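# Place mat cartridge label-up into an empty tray pocket

## Task

Take the cartridge resting on the green mat and set it, label facing upward, into one of the unoccupied pockets of the tray that already holds some cartridges, then release it.

## Robot and tools

Robot: two six-joint arms with parallel grippers, named left_arm and right_arm. The names do not describe sides of any picture. Shared scene frame: origin on the tabletop midway between the arms, +x out over the table, +z up, left_arm on the +y side. The left base sits at (+0.036, +0.264, 0) m, quat_wxyz (+0.999, 0, 0, +0.050); the right base at (+0.020, -0.366, 0) m, quat_wxyz (+0.999, 0, 0, -0.047).

Joint order for every arm, in rows and in per-joint lists: waist (joint1), shoulder (joint2), elbow (joint3), wrist pitch (joint4), wrist yaw (joint5), wrist roll (joint6). Stated ranges in rad: waist -2.618 to 3.054, shoulder 0.000 to 3.142, elbow 0.000 to 3.142, wrist pitch -1.571 to 1.571, wrist yaw -1.571 to 1.571, wrist roll -2.094 to 2.094. True ends may differ by up to 0.036 rad either way.

A row is a single flat list of 14 numbers, each in [-1, 1], covering both arms even if one stays still: left_arm's six joint displacements then its opening, followed by right_arm's six displacements then its opening. Displacements are offsets, not poses, scaled so 1.0 equals 1.202 rad for the waist, 1.258 for the shoulder, 1.238 for the elbow, 2.073 for wrist pitch and 2.022 for wrist yaw and wrist roll. The opening is absolute: +1 fully open, -1 shut.

Tools:
- execute_actions(actions): a list of actions; each action is a table of up to 15 rows, one row per 1/30 s step, and a short table repeats its final row to fill 15 steps. Displacements in every row count from the joint angles at the start of that action (for the first action, the angles last reported). An empty list just fetches state and images. If an action would push a joint more than 0.036 rad beyond its range, that action is rejected for both arms; a malformed action or a failing first action rejects the whole call.
- move(target, speed, blocking): target is one 14-number row whose displacements are offsets from the Joint positions in the latest result that printed them. All joints follow paths that finish together, lasting 0.5 to 10 s, so the hand traces a curve. speed (0.01 to 2 rad/s, default 0.5) caps the joint with the longest way to go. Finger values are applied at the outset. Paths ignore obstacles and the other arm. blocking=false returns after 0.5 s; then use wait or stop before sending more motion. The extra "move:" line reports the ending (done, off_target, moving, held, fault), limits=held or limits=none, and each arm's joint farthest from its goal.
- wait(seconds): 0 to 10; arms keep their last command; a running move continues.
- stop(): brakes a running move; fast arms need room; fingers continue.
- zoom_image(camera, region): camera is cam_left_wrist or cam_right_wrist (each 504x504); region [x0, y0, x1, y1] in pixels from the top-left, at most 504 by 504.
- read_manual(section): returns licence text only; no motion.
- finished_scene(scene): pass the current scene number once the cartridge sits label-up in a pocket and is released; irreversible.

Results: the state line gives each gripper's end_effector_position (m) and end_effector_quat_wxyz in the scene frame; positions get less accurate at long reach. Joint positions and Joint velocities list the six joints (rad, rad/s) plus the finger pad gap (m; 0.094 when wide open). Joint targets show what the joints are currently being driven to. grip_measured is the opening on the command scale, possibly off by about 1 mm. Action calls also list joint readings at some steps; HELD with an arm label means part of that arm's row was held back. "joint command not followed" means a clearance check altered targets. "joint sent to its limit" means a joint reached its end; its absence proves nothing. FAULT and MOTOR HOT / OVER-TEMPERATURE lines flag stops and heat.

Gripper geometry: fingers point along the gripper's +z and close along its y axis; end_effector_position lies between the pads roughly 1 cm short of the tips. A wrist camera mount adds bulk near the hand.

Motion details: each step, a joint's target may lead its measured angle by at most 0.202 (waist), 0.258 (shoulder), 0.238 (elbow), 0.573 (wrist pitch), 0.522 (wrist yaw, roll) rad, and targets are scaled back if they would move the hand over 70 mm, so big moves take several actions. Sending zeros can let an arm sag; to hold it, command the offsets back to the desired angles in a reply's first call, then zeros, pushing further if it still falls short.

Gripping: command an opening about 0.03 below grip_measured for a firm hold, less for a lighter one. Pads can spike in force at first contact. Something may occasionally tug the held cartridge or nudge loose items.

Avoid: dropping or knocking anything off the table (fails the task), fast or hard impacts, pressing far past contact, letting the arms collide or push on each other, and long heavy holding that overheats motors.

Each tool is called after "Call:" by a JSON object that holds its "method" and its "body", one argument or row to a line.

## Session

Call:
{"method": "execute_actions", "body": {
  "actions": []
}}

Scene clock: 0.00 s.
left_arm: end_effector_position=(+0.4464, +0.0768, +0.2351) grip_measured=+1.000 end_effector_quat_wxyz=(-0.166, -0.508, +0.751, -0.389) | right_arm: end_effector_position=(+0.5458, -0.0292, +0.1450) grip_measured=+1.000 end_effector_quat_wxyz=(+0.273, -0.124, +0.859, +0.415)
Joint names: [waist, shoulder, elbow, wrist pitch, wrist yaw, wrist roll]
Joint positions: left_arm=[-0.24   1.941  1.902 -1.162  0.81  -1.49   0.094] | right_arm=[ 0.498  2.303  1.919 -0.283 -0.613  0.421  0.094]
Joint velocities: left_arm=[ 0.002  0.007 -0.002  0.022 -0.007 -0.022  0.   ] | right_arm=[-0.012 -0.022 -0.002  0.022  0.066  0.051  0.   ]
Motor temperatures (°C, as the motors report them): left_arm=[22 22 23 24 23 20] | right_arm=[21 21 23 23 23 24]
Joint targets: left_arm=[-0.240 1.930 1.911 -1.165 0.816 -1.489] | right_arm=[0.498 2.283 1.933 -0.272 -0.618 0.414]

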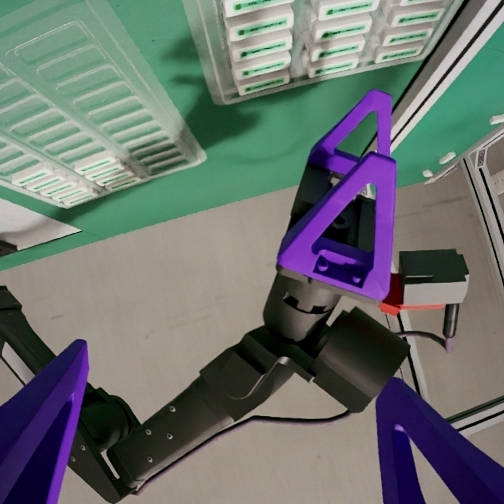

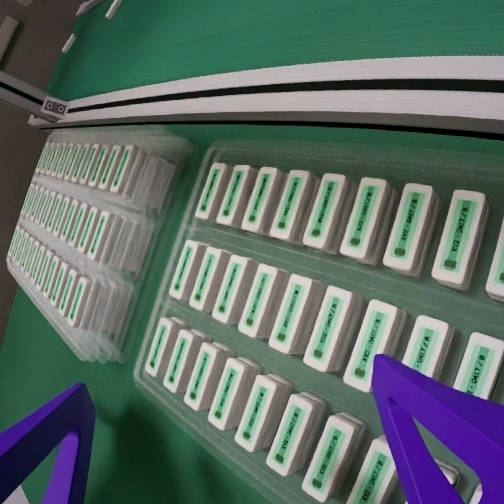

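Call:
{"method": "move", "body": {
  "target": [0.2,-0.5095,-0.3247,-0.115,-0.4006,0.737,1,-0.331,-0.797,-0.338,-0.539,0.303,-0.208,1],
  "speed": 1.0
}}

Scene clock: 60.67 s.
left_arm: end_effector_position=(+0.3087, +0.2881, +0.2472) grip_measured=+1.000 end_effector_quat_wxyz=(+0.182, -0.047, +0.982, +0.002) | right_arm: end_effector_position=(+0.2933, -0.3598, +0.2470) grip_measured=+1.000 end_effector_quat_wxyz=(+0.182, -0.003, +0.983, +0.006)
Joint names: [waist, shoulder, elbow, wrist pitch, wrist yaw, wrist roll]
Joint positions: left_arm=[-0.009  1.323  1.51  -1.393  0.011 -0.006  0.094] | right_arm=[ 0.11   1.321  1.508 -1.391 -0.007  0.01   0.094]
Joint velocities: left_arm=[ 0.002  0.022 -0.007 -0.022 -0.051 -0.007  0.   ] | right_arm=[-0.012 -0.002 -0.027  0.037  0.051 -0.007  0.   ]
Motor temperatures (°C, as the motors report them): left_arm=[22 26 25 25 23 20] | right_arm=[21 29 25 28 24 24]
Joint targets: left_arm=[0.000 1.300 1.500 -1.400 -0.000 -0.000] | right_arm=[0.100 1.301 1.501 -1.400 -0.000 -0.000]
move: off_target (left_arm, right_arm); limits=none; left_arm: farthest joint: the shoulder, 0.023 radians from its target (0.640 radians at the start); right_arm: farthest joint: the shoulder, 0.021 radians from its target (1.003 radians at the start)

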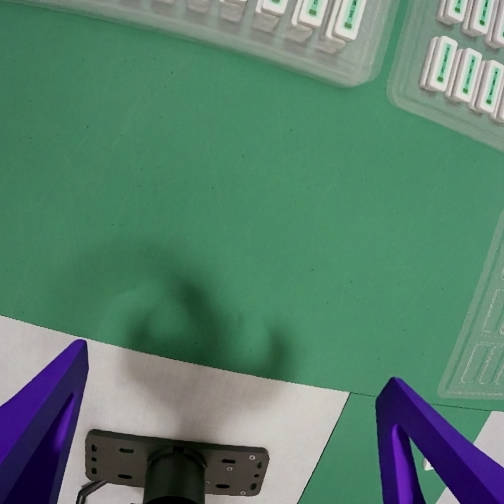

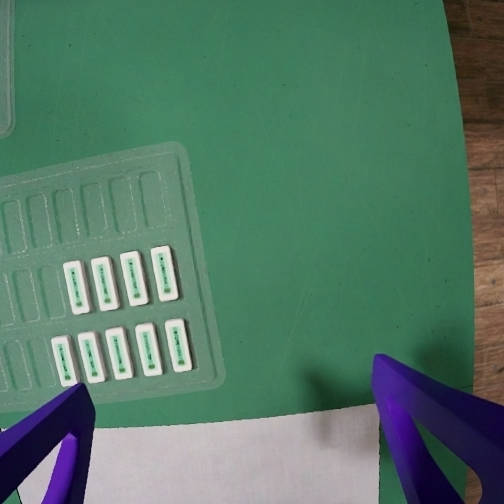

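Call:
{"method": "zoom_image", "body": {
  "camera": "cam_left_wrist",
  "region": [360, 380, 504, 504]
}}

Region (360, 380, 504, 504) of cam_left_wrist's 504x504 image, scaled by 3.500, with more detail than that image has; it fills the top 434 rows of this view, and the rest is white.

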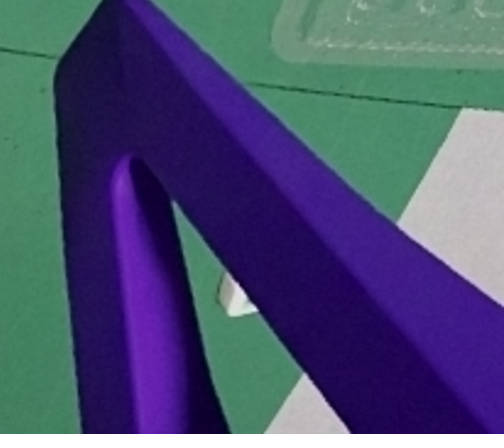

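Call:
{"method": "move", "body": {
  "target": [-0.95,-0.018,-0.008,0,0,0,1,0,-0.017,-0.006,0,0,0,1],
  "speed": 1.0
}}

Scene clock: 73.53 s.
left_arm: end_effector_position=(+0.1731, +0.0273, +0.2472) grip_measured=+1.000 end_effector_quat_wxyz=(+0.155, +0.488, +0.853, -0.096) | right_arm: end_effector_position=(+0.2933, -0.3598, +0.2470) grip_measured=+1.000 end_effector_quat_wxyz=(+0.182, -0.003, +0.983, +0.006)
Joint names: [waist, shoulder, elbow, wrist pitch, wrist yaw, wrist roll]
Joint positions: left_arm=[-1.143  1.323  1.51  -1.393  0.011 -0.006  0.094] | right_arm=[ 0.11   1.321  1.508 -1.391 -0.007  0.01   0.094]
Joint velocities: left_arm=[ 0.027  0.007  0.012 -0.081  0.051 -0.051  0.   ] | right_arm=[-0.002 -0.027 -0.007 -0.11  -0.125  0.007  0.   ]
Motor temperatures (°C, as the motors report them): left_arm=[22 25 25 25 23 20] | right_arm=[21 26 25 27 24 24]
Joint targets: left_arm=[-1.151 1.300 1.500 -1.393 0.011 -0.006] | right_arm=[0.110 1.300 1.501 -1.391 -0.007 0.010]
move: off_target (left_arm, right_arm); limits=none; left_arm: farthest joint: the shoulder, 0.022 radians from its target (0.022 radians at the start); right_arm: farthest joint: the shoulder, 0.021 radians from its target (0.021 radians at the start)

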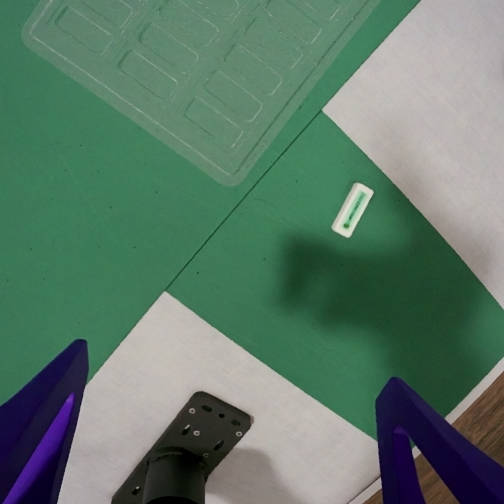

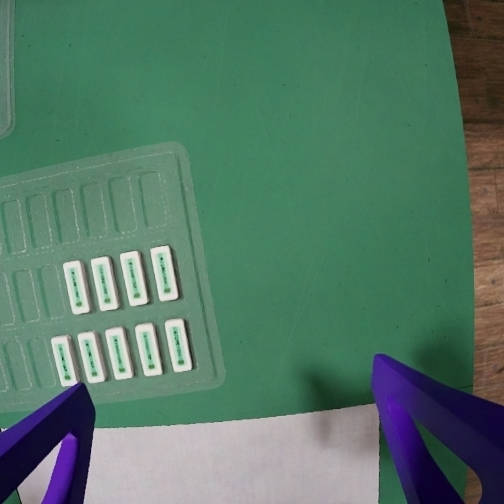

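Call:
{"method": "zoom_image", "body": {
  "camera": "cam_left_wrist",
  "region": [290, 150, 410, 270]
}}

Call:
{"method": "zoom_image", "body": {
  "camera": "cam_right_wrist",
  "region": [0, 130, 260, 420]
}}

Region (290, 150, 410, 270) of cam_left_wrist's 504x504 image, scaled by 4.200, with more detail than that image has.

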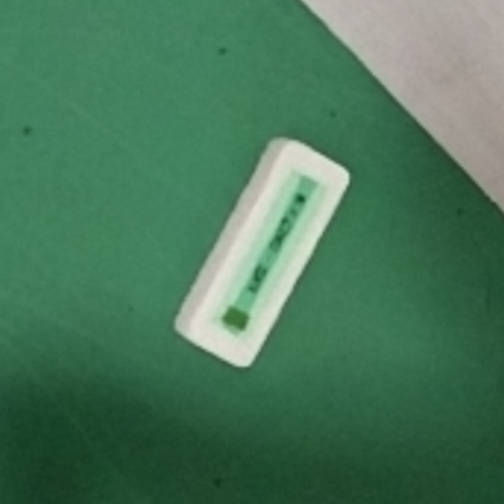

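Region (0, 130, 260, 420) of cam_right_wrist's 504x504 image, scaled by 1.738, with more detail than that image has; it fills the left 452 columns of this view, and the rest is white.

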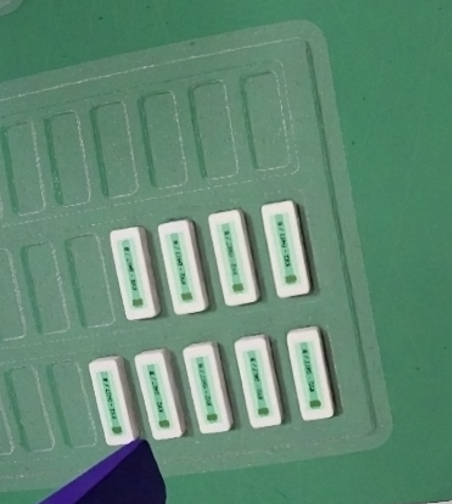

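Call:
{"method": "move", "body": {
  "target": [-0.3444,0.542,0.2625,0.007,-0.005,0.003,1,0,-0.017,-0.006,0,0,0,1],
  "speed": 0.8
}}

Scene clock: 151.80 s.
left_arm: end_effector_position=(+0.0788, -0.1152, +0.1173) grip_measured=+1.000 end_effector_quat_wxyz=(-0.008, +0.664, +0.748, +0.001) | right_arm: end_effector_position=(+0.2933, -0.3598, +0.2470) grip_measured=+1.000 end_effector_quat_wxyz=(+0.182, -0.003, +0.983, +0.006)
Joint names: [waist, shoulder, elbow, wrist pitch, wrist yaw, wrist roll]
Joint positions: left_arm=[-1.557  2.013  1.807 -1.378  0.009 -0.005  0.094] | right_arm=[ 0.11   1.321  1.508 -1.391 -0.007  0.01   0.094]
Joint velocities: left_arm=[-0.022 -0.007  0.002  0.022 -0.007 -0.051  0.   ] | right_arm=[-0.007 -0.027  0.012 -0.051 -0.022 -0.051  0.   ]
Motor temperatures (°C, as the motors report them): left_arm=[22 24 25 26 23 20] | right_arm=[21 24 25 27 24 24]
Joint targets: left_arm=[-1.557 2.004 1.835 -1.378 0.001 0.000] | right_arm=[0.110 1.300 1.501 -1.391 -0.007 0.010]
move: off_target (left_arm, right_arm); limits=none; left_arm: farthest joint: the elbow, 0.028 radians from its target (0.325 radians at the start); right_arm: farthest joint: the shoulder, 0.021 radians from its target (0.021 radians at the start)

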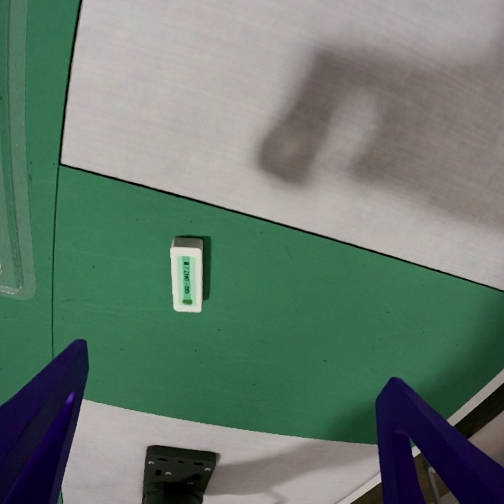

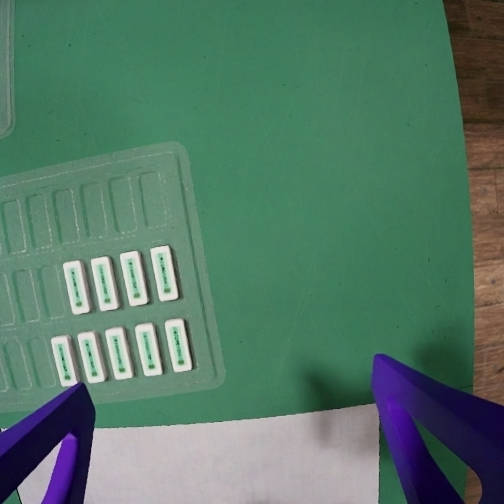

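Call:
{"method": "move", "body": {
  "target": [0.066,-0.080,-0.3086,0.1536,-0.008,-0.022,1,0,-0.017,-0.006,0,0,0,1],
  "speed": 0.6
}}

Scene clock: 217.60 s.
left_arm: end_effector_position=(+0.1025, -0.0859, +0.0475) grip_measured=+1.000 end_effector_quat_wxyz=(-0.006, +0.621, +0.783, +0.003) | right_arm: end_effector_position=(+0.2933, -0.3598, +0.2470) grip_measured=+1.000 end_effector_quat_wxyz=(+0.182, -0.003, +0.983, +0.006)
Joint names: [waist, shoulder, elbow, wrist pitch, wrist yaw, wrist roll]
Joint positions: left_arm=[-1.485  1.947  1.432 -1.07   0.003 -0.044  0.094] | right_arm=[ 0.11   1.321  1.508 -1.391 -0.007  0.01   0.094]
Joint velocities: left_arm=[-0.002 -0.007  0.012  0.066 -0.007 -0.007  0.   ] | right_arm=[-0.012  0.022 -0.002 -0.051 -0.007  0.022  0.   ]
Motor temperatures (°C, as the motors report them): left_arm=[22 28 26 25 23 20] | right_arm=[21 24 25 27 24 24]
Joint targets: left_arm=[-1.478 1.913 1.425 -1.060 -0.007 -0.049] | right_arm=[0.110 1.300 1.501 -1.391 -0.007 0.010]
move: off_target (left_arm, right_arm); limits=none; left_arm: farthest joint: the shoulder, 0.034 radians from its target (0.101 radians at the start); right_arm: farthest joint: the shoulder, 0.021 radians from its target (0.021 radians at the start)

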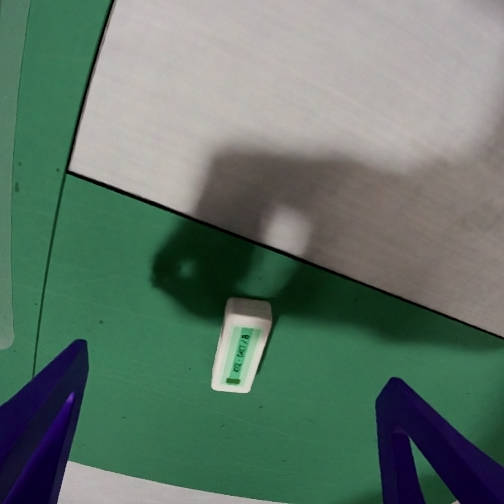

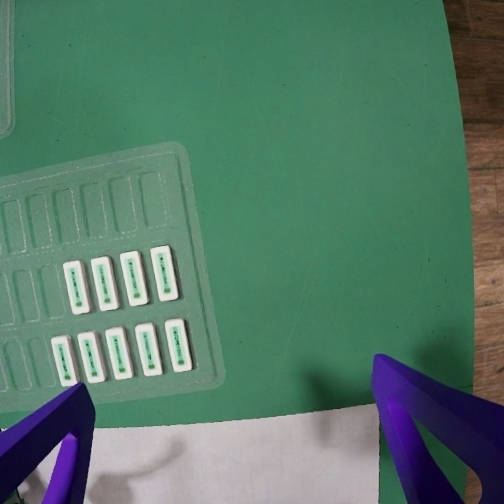

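Call:
{"method": "zoom_image", "body": {
  "camera": "cam_left_wrist",
  "region": [50, 260, 430, 504]
}}

Region (50, 260, 430, 504) of cam_left_wrist's 504x504 image, scaled by 1.326, with more detail than that image has; it fills the top 324 rows of this view, and the rest is white.

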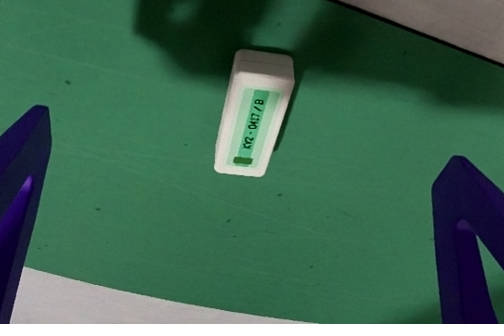

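Call:
{"method": "move", "body": {
  "target": [0.004,-0.0413,-0.1107,0.0661,-0.005,-0.020,-0.1,0,-0.017,-0.006,0,0,0,1],
  "speed": 0.25
}}

Scene clock: 261.03 s.
left_arm: end_effector_position=(+0.1009, -0.0774, +0.0240) grip_measured=-0.099 end_effector_quat_wxyz=(+0.001, +0.608, +0.794, -0.003) | right_arm: end_effector_position=(+0.2933, -0.3598, +0.2470) grip_measured=+1.000 end_effector_quat_wxyz=(+0.182, -0.003, +0.983, +0.006)
Joint names: [waist, shoulder, elbow, wrist pitch, wrist yaw, wrist roll]
Joint positions: left_arm=[-1.485  1.926  1.305 -0.944  0.003 -0.079  0.042] | right_arm=[ 0.11   1.321  1.508 -1.391 -0.007  0.01   0.094]
Joint velocities: left_arm=[-0.032 -0.002  0.002  0.037  0.066 -0.066 -0.001] | right_arm=[-0.022 -0.002  0.002  0.022 -0.037  0.022  0.   ]
Motor temperatures (°C, as the motors report them): left_arm=[22 29 25 25 23 20] | right_arm=[21 24 25 27 24 24]
Joint targets: left_arm=[-1.480 1.895 1.295 -0.933 -0.007 -0.084] | right_arm=[0.110 1.300 1.501 -1.391 -0.007 0.010]
move: off_target (left_arm, right_arm); limits=none; left_arm: farthest joint: the shoulder, 0.031 radians from its target (0.052 radians at the start); right_arm: farthest joint: the shoulder, 0.021 radians from its target (0.021 radians at the start)

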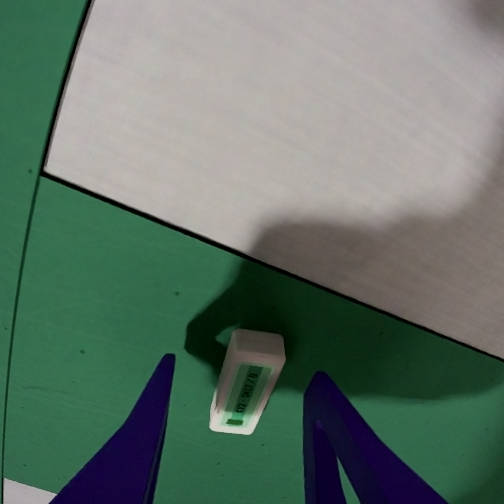

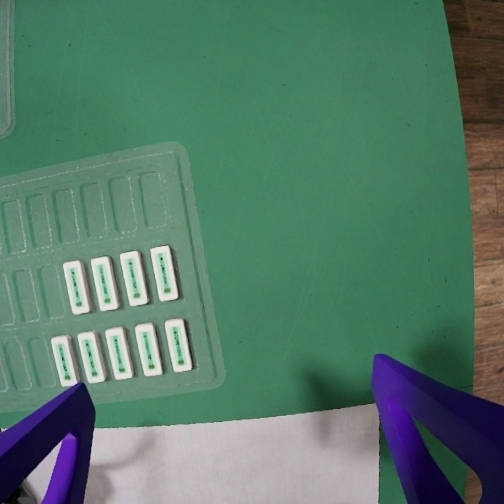

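Call:
{"method": "zoom_image", "body": {
  "camera": "cam_left_wrist",
  "region": [130, 300, 370, 504]
}}

Region (130, 300, 370, 504) of cam_left_wrist's 504x504 image, scaled by 2.100, with more detail than that image has; it fills the top 428 rows of this view, and the rest is white.

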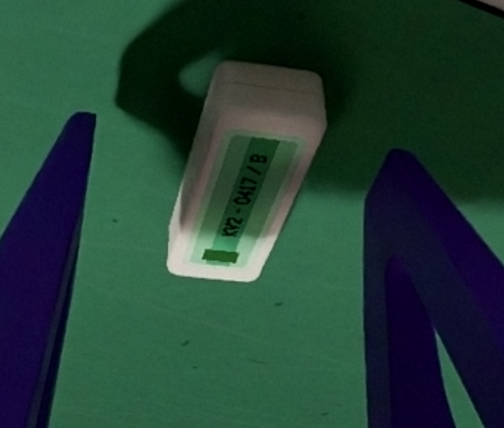

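Call:
{"method": "move", "body": {
  "target": [-0.0125,-0.0493,-0.0622,0.0203,-0.005,-0.006,-0.2,0,-0.017,-0.006,0,0,0,1],
  "speed": 0.15
}}

Call:
{"method": "zoom_image", "body": {
  "camera": "cam_left_wrist",
  "region": [130, 264, 370, 504]
}}

Scene clock: 329.03 s.
left_arm: end_effector_position=(+0.0966, -0.0666, +0.0193) grip_measured=-0.199 end_effector_quat_wxyz=(+0.001, +0.608, +0.794, -0.003) | right_arm: end_effector_position=(+0.2933, -0.3598, +0.2470) grip_measured=+1.000 end_effector_quat_wxyz=(+0.182, -0.003, +0.983, +0.006)
Joint names: [waist, shoulder, elbow, wrist pitch, wrist yaw, wrist roll]
Joint positions: left_arm=[-1.491  1.894  1.241 -0.912  0.003 -0.085  0.038] | right_arm=[ 0.11   1.321  1.508 -1.391 -0.007  0.01   0.094]
Joint velocities: left_arm=[-0.012  0.002 -0.007  0.022  0.007  0.022 -0.001] | right_arm=[-0.007 -0.002  0.007 -0.066  0.022 -0.022  0.   ]
Motor temperatures (°C, as the motors report them): left_arm=[22 30 25 25 23 20] | right_arm=[21 24 25 27 24 24]
Joint targets: left_arm=[-1.500 1.864 1.228 -0.902 -0.007 -0.091] | right_arm=[0.110 1.300 1.501 -1.391 -0.007 0.010]
move: off_target (left_arm, right_arm); limits=none; left_arm: farthest joint: the shoulder, 0.030 radians from its target (0.062 radians at the start); right_arm: farthest joint: the shoulder, 0.021 radians from its target (0.021 radians at the start)

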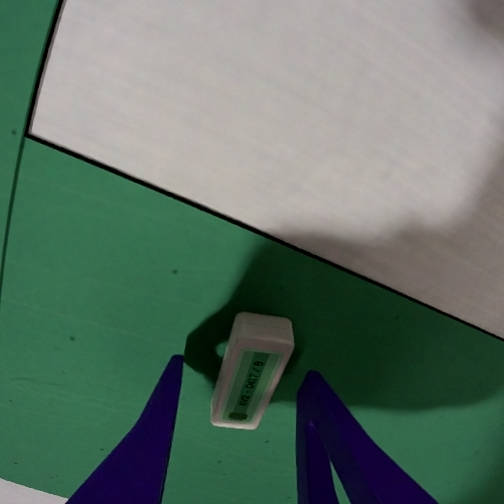

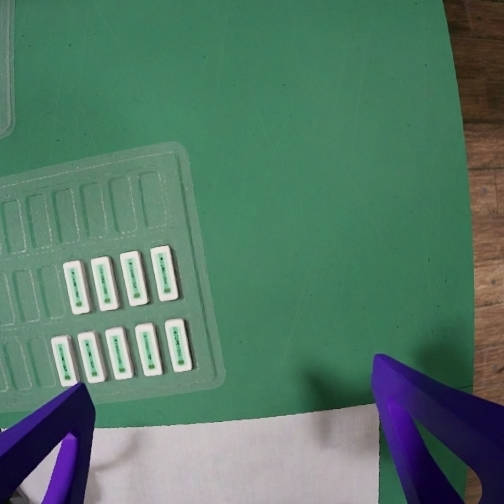

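Region (130, 264, 370, 504) of cam_left_wrist's 504x504 image, scaled by 2.100, with more detail than that image has.

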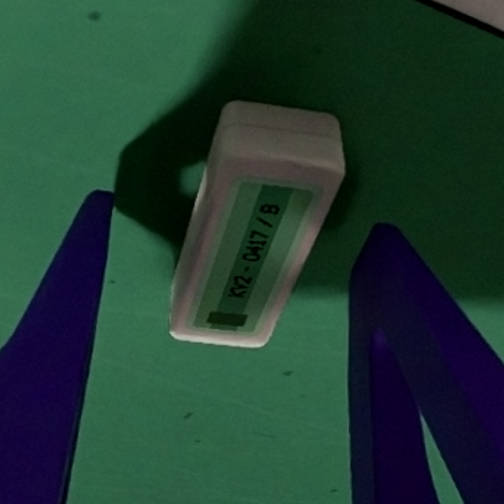

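Call:
{"method": "move", "body": {
  "target": [-0.015,-0.0297,-0.0339,0.0135,-0.005,-0.0064,-0.3,0,-0.017,-0.006,0,0,0,1],
  "speed": 0.1
}}

Call:
{"method": "zoom_image", "body": {
  "camera": "cam_left_wrist",
  "region": [130, 264, 370, 504]
}}

Scene clock: 353.37 s.
left_arm: end_effector_position=(+0.0931, -0.0619, +0.0147) grip_measured=-0.299 end_effector_quat_wxyz=(-0.000, +0.608, +0.794, -0.001) | right_arm: end_effector_position=(+0.2933, -0.3598, +0.2470) grip_measured=+1.000 end_effector_quat_wxyz=(+0.182, -0.003, +0.983, +0.006)
Joint names: [waist, shoulder, elbow, wrist pitch, wrist yaw, wrist roll]
Joint positions: left_arm=[-1.5    1.887  1.211 -0.894  0.002 -0.093  0.033] | right_arm=[ 0.11   1.321  1.508 -1.391 -0.007  0.01   0.094]
Joint velocities: left_arm=[ 0.002 -0.007  0.017 -0.007 -0.066 -0.022  0.001] | right_arm=[-0.007 -0.002 -0.002 -0.037 -0.095 -0.022  0.   ]
Motor temperatures (°C, as the motors report them): left_arm=[22 30 25 25 23 20] | right_arm=[21 24 25 27 24 24]
Joint targets: left_arm=[-1.509 1.856 1.199 -0.884 -0.007 -0.099] | right_arm=[0.110 1.300 1.501 -1.391 -0.007 0.010]
move: off_target (left_arm, right_arm); limits=none; left_arm: farthest joint: the shoulder, 0.030 radians from its target (0.037 radians at the start); right_arm: farthest joint: the shoulder, 0.021 radians from its target (0.021 radians at the start)

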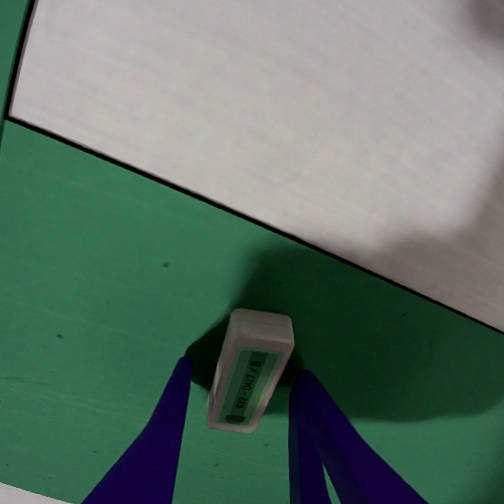

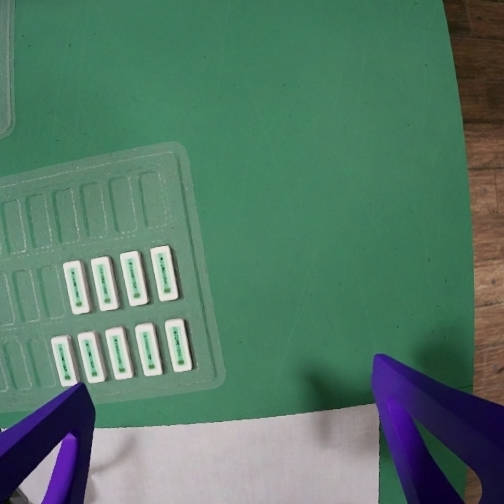

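Region (130, 264, 370, 504) of cam_left_wrist's 504x504 image, scaled by 2.100, with more detail than that image has.

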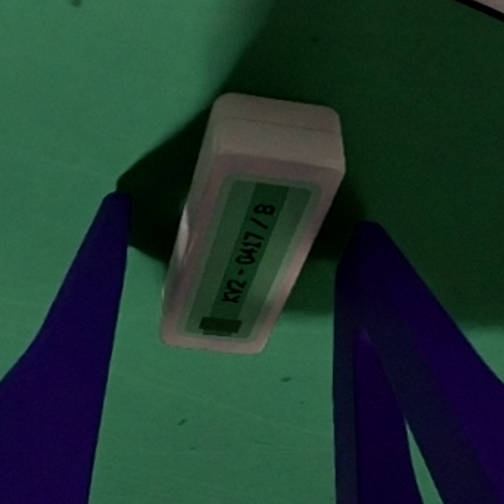

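Call:
{"method": "execute_actions", "body": {
  "actions": [
    [[-0.0075,-0.0246,-0.0097,0.0048,-0.0045,-0.003,-0.36,0,-0.017,-0.006,0,0,0,1],[-0.0075,-0.0246,-0.0097,0.0048,-0.0045,-0.003,-0.42,0,-0.017,-0.006,0,0,0,1],[-0.0075,-0.0246,-0.0097,0.0048,-0.0045,-0.003,-0.47,0,-0.017,-0.006,0,0,0,1],[-0.0075,-0.0246,-0.0097,0.0048,-0.0045,-0.003,-0.51,0,-0.017,-0.006,0,0,0,1],[-0.0075,-0.0246,-0.0097,0.0048,-0.0045,-0.003,-0.54,0,-0.017,-0.006,0,0,0,1],[-0.0075,-0.0246,-0.0097,0.0048,-0.0045,-0.003,-0.56,0,-0.017,-0.006,0,0,0,1],[-0.0075,-0.0246,-0.0097,0.0048,-0.0045,-0.003,-0.58,0,-0.017,-0.006,0,0,0,1],[-0.0075,-0.0246,-0.0097,0.0048,-0.0045,-0.003,-0.60,0,-0.017,-0.006,0,0,0,1],[-0.0075,-0.0246,-0.0097,0.0048,-0.0045,-0.003,-0.62,0,-0.017,-0.006,0,0,0,1],[-0.0075,-0.0246,-0.0097,0.0048,-0.0045,-0.003,-0.64,0,-0.017,-0.006,0,0,0,1],[-0.0075,-0.0246,-0.0097,0.0048,-0.0045,-0.003,-0.66,0,-0.017,-0.006,0,0,0,1],[-0.0075,-0.0246,-0.0097,0.0048,-0.0045,-0.003,-0.68,0,-0.017,-0.006,0,0,0,1],[-0.0075,-0.0246,-0.0097,0.0048,-0.0045,-0.003,-0.70,0,-0.017,-0.006,0,0,0,1]]
  ]
}}

Scene clock: 369.47 s.
left_arm: end_effector_position=(+0.0931, -0.0620, +0.0147) grip_measured=-0.677 end_effector_quat_wxyz=(-0.000, +0.608, +0.794, -0.001) | right_arm: end_effector_position=(+0.2933, -0.3598, +0.2470) grip_measured=+1.000 end_effector_quat_wxyz=(+0.182, -0.003, +0.983, +0.006)
Joint names: [waist, shoulder, elbow, wrist pitch, wrist yaw, wrist roll]
Joint positions: left_arm=[-1.5    1.887  1.211 -0.894  0.002 -0.094  0.015] | right_arm=[ 0.11   1.321  1.508 -1.391 -0.007  0.01   0.094]
Joint velocities: left_arm=[-0.022 -0.002 -0.017 -0.037 -0.066  0.051  0.   ] | right_arm=[-0.002  0.012 -0.002  0.022 -0.081  0.037  0.   ]
Motor temperatures (°C, as the motors report them): left_arm=[22 30 25 25 23 20] | right_arm=[21 24 25 27 24 24]
Joint targets: left_arm=[-1.509 1.856 1.199 -0.884 -0.007 -0.099] | right_arm=[0.110 1.300 1.501 -1.391 -0.007 0.010]
Step readings (joint positions):
0: left_arm=[-1.500 1.887 1.211 -0.894 0.002 -0.093] | right_arm=[0.110 1.321 1.508 -1.391 -0.007 0.010]
1: left_arm=[-1.500 1.887 1.211 -0.894 0.002 -0.093] | right_arm=[0.110 1.321 1.508 -1.391 -0.007 0.010]
2: left_arm=[-1.500 1.887 1.211 -0.894 0.002 -0.093] | right_arm=[0.110 1.321 1.508 -1.391 -0.007 0.010]
4: left_arm=[-1.500 1.887 1.211 -0.894 0.002 -0.093] | right_arm=[0.110 1.321 1.508 -1.391 -0.007 0.010]
8: left_arm=[-1.500 1.887 1.211 -0.894 0.002 -0.093] | right_arm=[0.110 1.321 1.508 -1.391 -0.007 0.010]
15: Joint positions above

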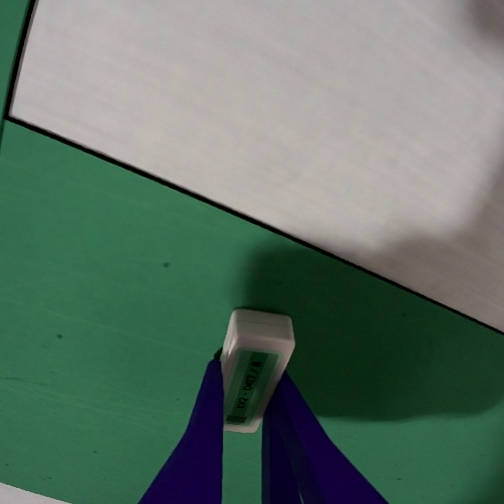

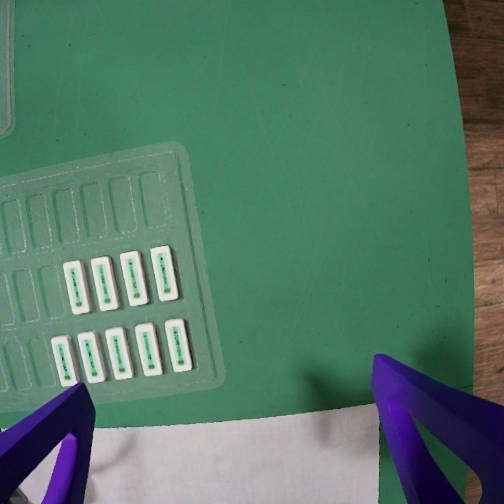

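Call:
{"method": "move", "body": {
  "target": [-0.0075,-0.0334,0.088,-0.051,-0.0045,-0.003,-0.71,0,-0.017,-0.006,0,0,0,1],
  "speed": 0.25
}}

Scene clock: 409.40 s.
left_arm: end_effector_position=(+0.0941, -0.0676, +0.0385) grip_measured=-0.677 end_effector_quat_wxyz=(-0.000, +0.607, +0.794, -0.001) | right_arm: end_effector_position=(+0.2933, -0.3598, +0.2470) grip_measured=+1.000 end_effector_quat_wxyz=(+0.182, -0.003, +0.983, +0.006)
Joint names: [waist, shoulder, elbow, wrist pitch, wrist yaw, wrist roll]
Joint positions: left_arm=[-1.5    1.873  1.294 -0.991  0.002 -0.095  0.015] | right_arm=[ 0.11   1.321  1.508 -1.391 -0.007  0.01   0.094]
Joint velocities: left_arm=[-0.007 -0.007 -0.022 -0.007  0.007 -0.007  0.   ] | right_arm=[ 0.017  0.017 -0.012 -0.022 -0.037  0.066  0.   ]
Motor temperatures (°C, as the motors report them): left_arm=[22 31 25 25 23 20] | right_arm=[21 24 25 27 24 24]
Joint targets: left_arm=[-1.509 1.845 1.320 -0.999 -0.007 -0.100] | right_arm=[0.110 1.300 1.501 -1.391 -0.007 0.010]
move: off_target (left_arm, right_arm); limits=none; left_arm: farthest joint: the shoulder, 0.028 radians from its target (0.042 radians at the start); right_arm: farthest joint: the shoulder, 0.021 radians from its target (0.021 radians at the start)

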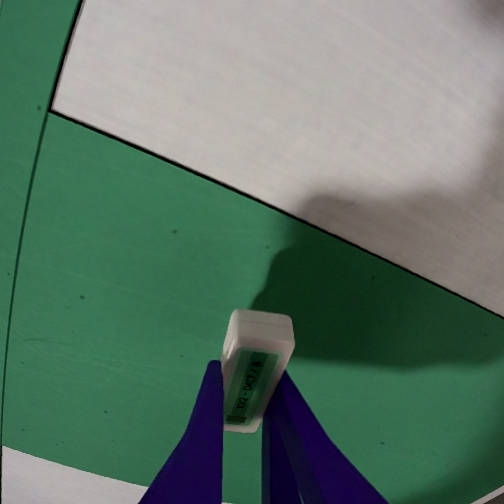

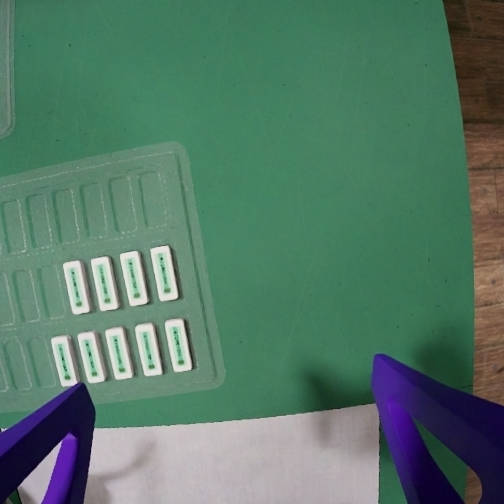

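Call:
{"method": "move", "body": {
  "target": [0.340,0.0572,0.231,-0.0902,-0.0045,-0.450,-0.71,0,-0.017,-0.006,0,0,0,1],
  "speed": 0.8
}}

Scene clock: 417.60 s.
left_arm: end_effector_position=(+0.2382, -0.0449, +0.0823) grip_measured=-0.677 end_effector_quat_wxyz=(+0.006, -0.003, +1.000, -0.011) | right_arm: end_effector_position=(+0.2933, -0.3598, +0.2470) grip_measured=+1.000 end_effector_quat_wxyz=(+0.182, -0.003, +0.983, +0.006)
Joint names: [waist, shoulder, elbow, wrist pitch, wrist yaw, wrist roll]
Joint positions: left_arm=[-1.094  1.932  1.553 -1.167  0.002 -0.999  0.015] | right_arm=[ 0.11   1.321  1.508 -1.391 -0.007  0.01   0.094]
Joint velocities: left_arm=[ 0.012 -0.002 -0.017  0.066  0.007 -0.037 -0.001] | right_arm=[-0.002 -0.012 -0.022 -0.022 -0.051 -0.007  0.   ]
Motor temperatures (°C, as the motors report them): left_arm=[22 30 26 25 23 20] | right_arm=[21 24 25 27 24 24]
Joint targets: left_arm=[-1.091 1.945 1.580 -1.178 -0.007 -1.004] | right_arm=[0.110 1.300 1.501 -1.391 -0.007 0.010]
move: off_target (left_arm, right_arm); limits=none; left_arm: farthest joint: the elbow, 0.027 radians from its target (0.286 radians at the start); right_arm: farthest joint: the shoulder, 0.021 radians from its target (0.021 radians at the start)

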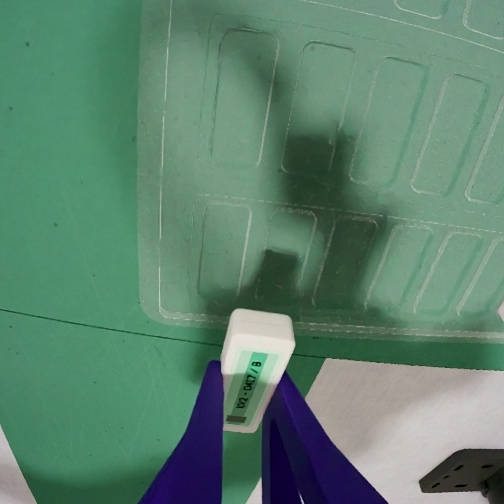

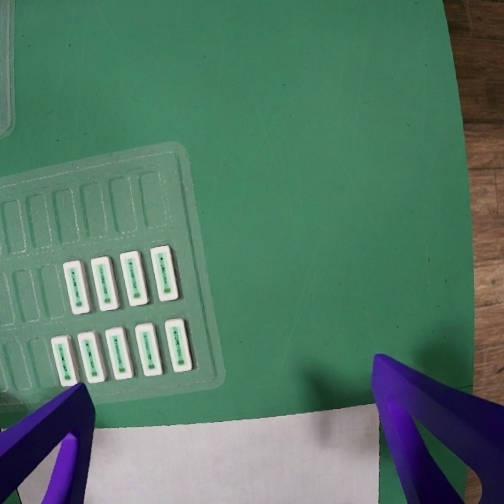

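Call:
{"method": "zoom_image", "body": {
  "camera": "cam_left_wrist",
  "region": [130, 170, 340, 380]
}}

Region (130, 170, 340, 380) of cam_left_wrist's 504x504 image, scaled by 2.400, with more detail than that image has.

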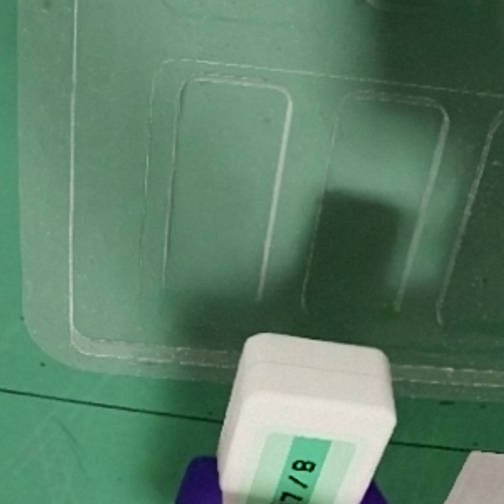

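Call:
{"method": "move", "body": {
  "target": [-0.0188,0.0302,-0.1365,0.081,-0.0045,-0.0391,-0.71,0,-0.017,-0.006,0,0,0,1],
  "speed": 0.3
}}

Call:
{"method": "zoom_image", "body": {
  "camera": "cam_left_wrist",
  "region": [150, 220, 360, 430]
}}

Scene clock: 509.80 s.
left_arm: end_effector_position=(+0.2273, -0.0376, +0.0309) grip_measured=-0.677 end_effector_quat_wxyz=(-0.003, -0.032, +0.999, +0.004) | right_arm: end_effector_position=(+0.2933, -0.3598, +0.2470) grip_measured=+1.000 end_effector_quat_wxyz=(+0.182, -0.003, +0.983, +0.006)
Joint names: [waist, shoulder, elbow, wrist pitch, wrist yaw, wrist roll]
Joint positions: left_arm=[-1.108  1.966  1.391 -1.006  0.002 -1.072  0.015] | right_arm=[ 0.11   1.321  1.508 -1.391 -0.007  0.01   0.094]
Joint velocities: left_arm=[-0.007 -0.017 -0.017  0.007 -0.037  0.037  0.   ] | right_arm=[-0.027  0.007  0.002 -0.007 -0.022  0.007  0.   ]
Motor temperatures (°C, as the motors report them): left_arm=[22 29 27 24 23 20] | right_arm=[21 24 26 28 24 24]
Joint targets: left_arm=[-1.116 1.970 1.384 -0.999 -0.007 -1.078] | right_arm=[0.110 1.300 1.501 -1.391 -0.007 0.010]
move: off_target (right_arm); limits=none; left_arm: farthest joint: the waist, 0.009 radians from its target (0.023 radians at the start); right_arm: farthest joint: the shoulder, 0.021 radians from its target (0.021 radians at the start)

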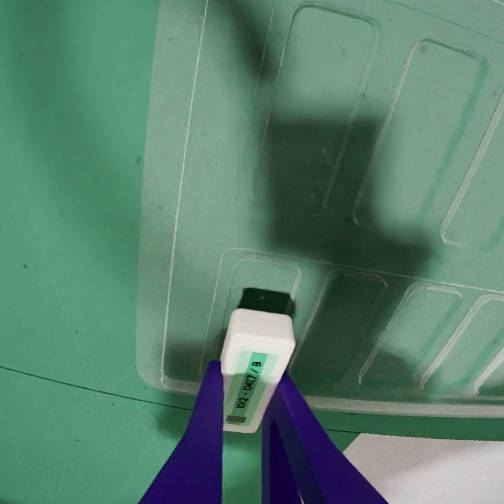

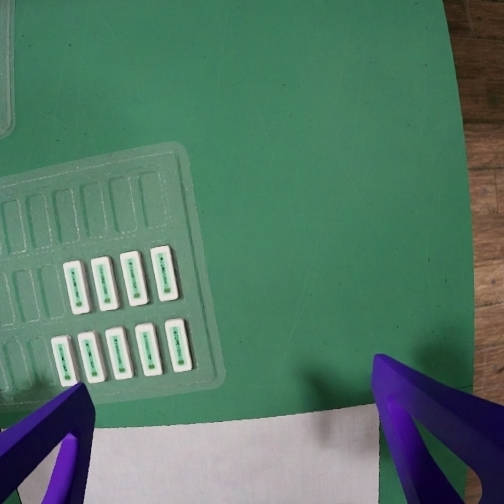

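Region (150, 220, 360, 430) of cam_left_wrist's 504x504 image, scaled by 2.400, with more detail than that image has.

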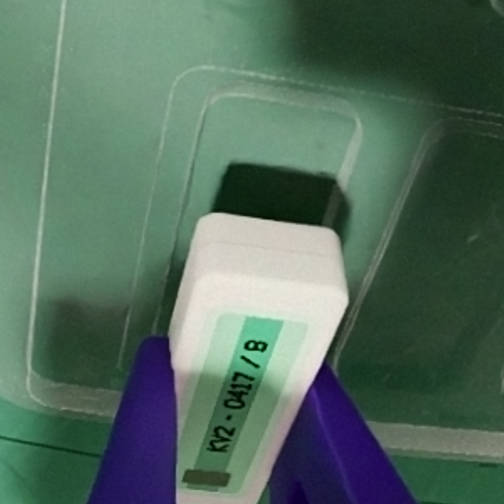

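Call:
{"method": "move", "body": {
  "target": [0.0191,0.0095,-0.0145,0.0159,-0.0045,0.0099,-0.71,0,-0.017,-0.006,0,0,0,1],
  "speed": 0.1
}}

Call:
{"method": "zoom_image", "body": {
  "camera": "cam_left_wrist",
  "region": [150, 220, 360, 430]
}}

Scene clock: 545.87 s.
left_arm: end_effector_position=(+0.2354, -0.0401, +0.0309) grip_measured=-0.677 end_effector_quat_wxyz=(+0.003, -0.032, +0.999, -0.007) | right_arm: end_effector_position=(+0.2933, -0.3598, +0.2470) grip_measured=+1.000 end_effector_quat_wxyz=(+0.182, -0.003, +0.983, +0.006)
Joint names: [waist, shoulder, elbow, wrist pitch, wrist yaw, wrist roll]
Joint positions: left_arm=[-1.093  1.966  1.391 -0.98   0.002 -1.058  0.015] | right_arm=[ 0.11   1.321  1.508 -1.391 -0.007  0.01   0.094]
Joint velocities: left_arm=[-0.002 -0.007  0.007 -0.022 -0.051 -0.037  0.001] | right_arm=[-0.002  0.012 -0.007  0.037 -0.037  0.037  0.   ]
Motor temperatures (°C, as the motors report them): left_arm=[22 30 26 24 23 20] | right_arm=[21 24 26 28 24 24]
Joint targets: left_arm=[-1.085 1.978 1.373 -0.973 -0.007 -1.052] | right_arm=[0.110 1.300 1.501 -1.391 -0.007 0.010]
move: off_target (right_arm); limits=none; left_arm: farthest joint: the elbow, 0.017 radians from its target (0.017 radians at the start); right_arm: farthest joint: the shoulder, 0.021 radians from its target (0.021 radians at the start)

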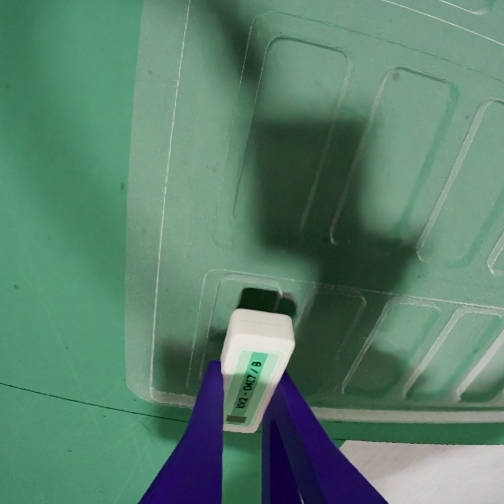

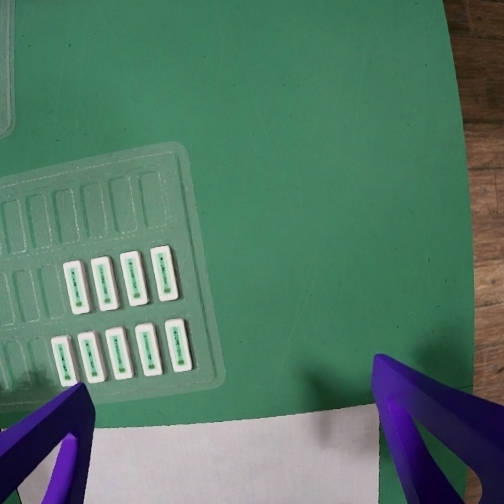

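Region (150, 220, 360, 430) of cam_left_wrist's 504x504 image, scaled by 2.400, with more detail than that image has.

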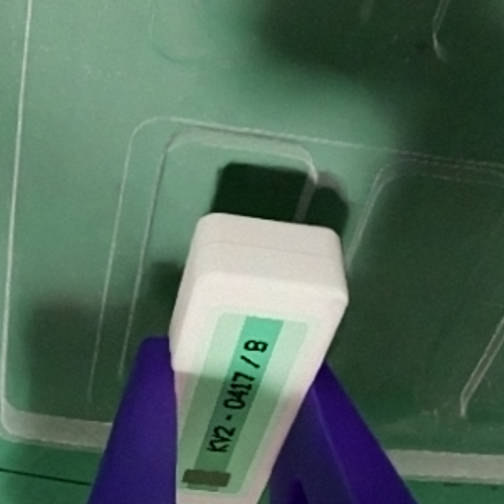

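Call:
{"method": "move", "body": {
  "target": [-0.0112,0.0151,-0.021,0.0087,-0.0045,-0.002,-0.71,0,-0.017,-0.006,0,0,0,1],
  "speed": 0.1
}}

Call:
{"method": "zoom_image", "body": {
  "camera": "cam_left_wrist",
  "region": [150, 220, 360, 430]
}}

Scene clock: 582.37 s.
left_arm: end_effector_position=(+0.2325, -0.0388, +0.0271) grip_measured=-0.677 end_effector_quat_wxyz=(+0.002, -0.030, +1.000, -0.005) | right_arm: end_effector_position=(+0.2933, -0.3598, +0.2470) grip_measured=+1.000 end_effector_quat_wxyz=(+0.182, -0.003, +0.983, +0.006)
Joint names: [waist, shoulder, elbow, wrist pitch, wrist yaw, wrist roll]
Joint positions: left_arm=[-1.098  1.966  1.375 -0.969  0.002 -1.057  0.015] | right_arm=[ 0.11   1.321  1.508 -1.391 -0.007  0.01   0.094]
Joint velocities: left_arm=[ 0.002  0.017  0.002  0.007  0.037 -0.022 -0.001] | right_arm=[-0.022  0.007  0.007 -0.007  0.007  0.007  0.   ]
Motor temperatures (°C, as the motors report them): left_arm=[22 29 26 24 23 20] | right_arm=[21 24 26 28 24 24]
Joint targets: left_arm=[-1.106 1.985 1.365 -0.962 -0.007 -1.062] | right_arm=[0.110 1.300 1.501 -1.391 -0.007 0.010]
move: off_target (right_arm); limits=none; left_arm: farthest joint: the shoulder, 0.019 radians from its target (0.019 radians at the start); right_arm: farthest joint: the shoulder, 0.021 radians from its target (0.021 radians at the start)

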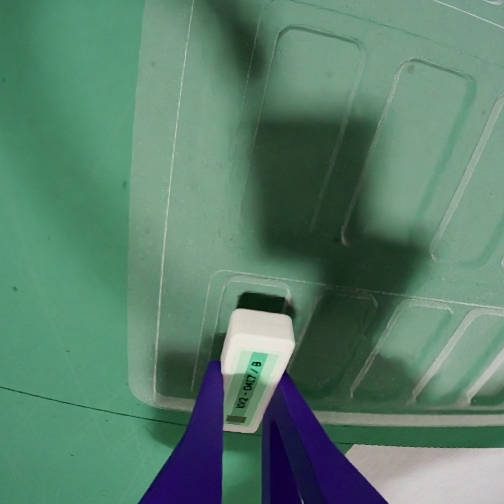

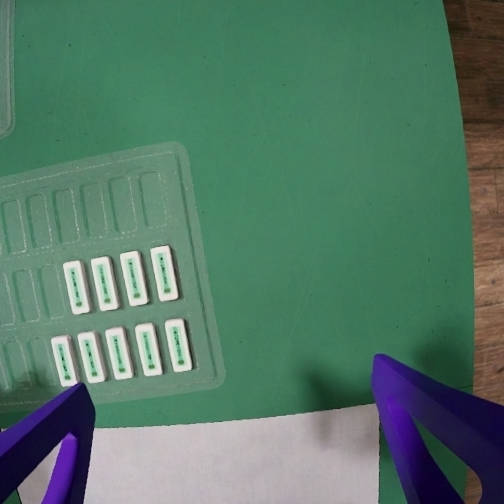

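Region (150, 220, 360, 430) of cam_left_wrist's 504x504 image, scaled by 2.400, with more detail than that image has.

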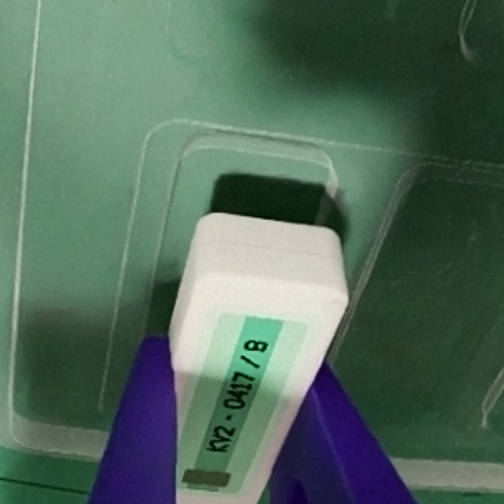

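Call:
{"method": "move", "body": {
  "target": [-0.004,0.0207,-0.006,0.003,-0.0074,-0.002,-0.71,0,-0.017,-0.006,0,0,0,1],
  "speed": 0.05
}}

Call:
{"method": "zoom_image", "body": {
  "camera": "cam_left_wrist",
  "region": [150, 220, 360, 430]
}}

Scene clock: 615.50 s.
left_arm: end_effector_position=(+0.2318, -0.0377, +0.0212) grip_measured=-0.677 end_effector_quat_wxyz=(-0.002, -0.030, +1.000, +0.002) | right_arm: end_effector_position=(+0.2933, -0.3598, +0.2470) grip_measured=+1.000 end_effector_quat_wxyz=(+0.182, -0.003, +0.983, +0.006)
Joint names: [waist, shoulder, elbow, wrist pitch, wrist yaw, wrist roll]
Joint positions: left_arm=[-1.098  1.983  1.375 -0.968  0.001 -1.057  0.015] | right_arm=[ 0.11   1.321  1.508 -1.391 -0.007  0.01   0.094]
Joint velocities: left_arm=[ 0.002  0.012  0.012 -0.066  0.022  0.022  0.001] | right_arm=[-0.002 -0.012 -0.002  0.007 -0.037  0.007  0.   ]
Motor temperatures (°C, as the motors report them): left_arm=[22 29 26 24 23 20] | right_arm=[21 24 26 28 24 24]
Joint targets: left_arm=[-1.103 1.992 1.367 -0.963 -0.013 -1.061] | right_arm=[0.110 1.300 1.501 -1.391 -0.007 0.010]
move: off_target (right_arm); limits=none; left_arm: farthest joint: the wrist yaw, 0.014 radians from its target (0.015 radians at the start); right_arm: farthest joint: the shoulder, 0.021 radians from its target (0.021 radians at the start)

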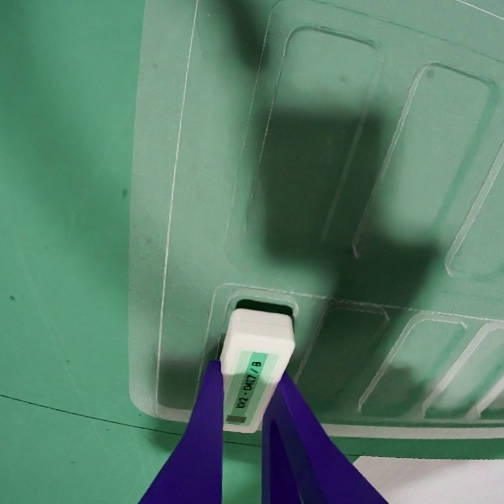

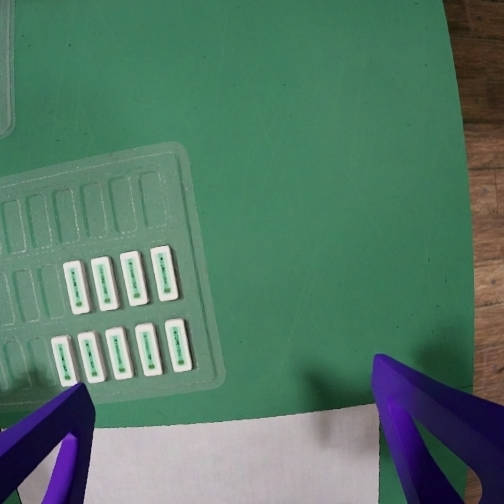

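Region (150, 220, 360, 430) of cam_left_wrist's 504x504 image, scaled by 2.400, with more detail than that image has.

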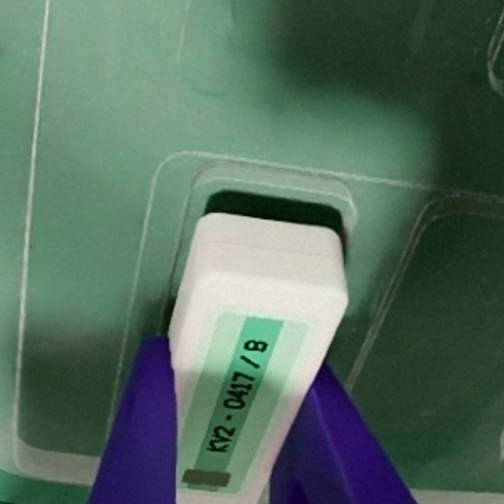

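Call:
{"method": "zoom_image", "body": {
  "camera": "cam_left_wrist",
  "region": [200, 270, 320, 390]
}}

Region (200, 270, 320, 390) of cam_left_wrist's 504x504 image, scaled by 4.200, with more detail than that image has.

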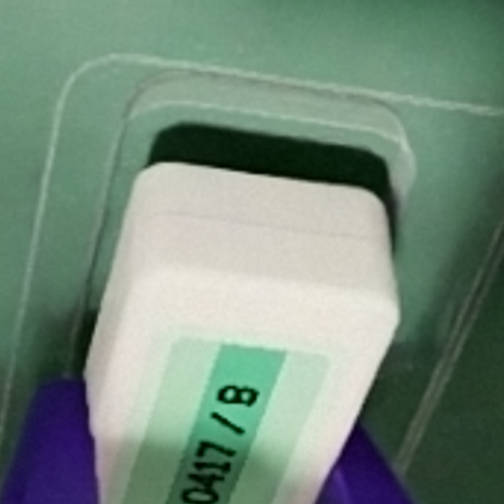

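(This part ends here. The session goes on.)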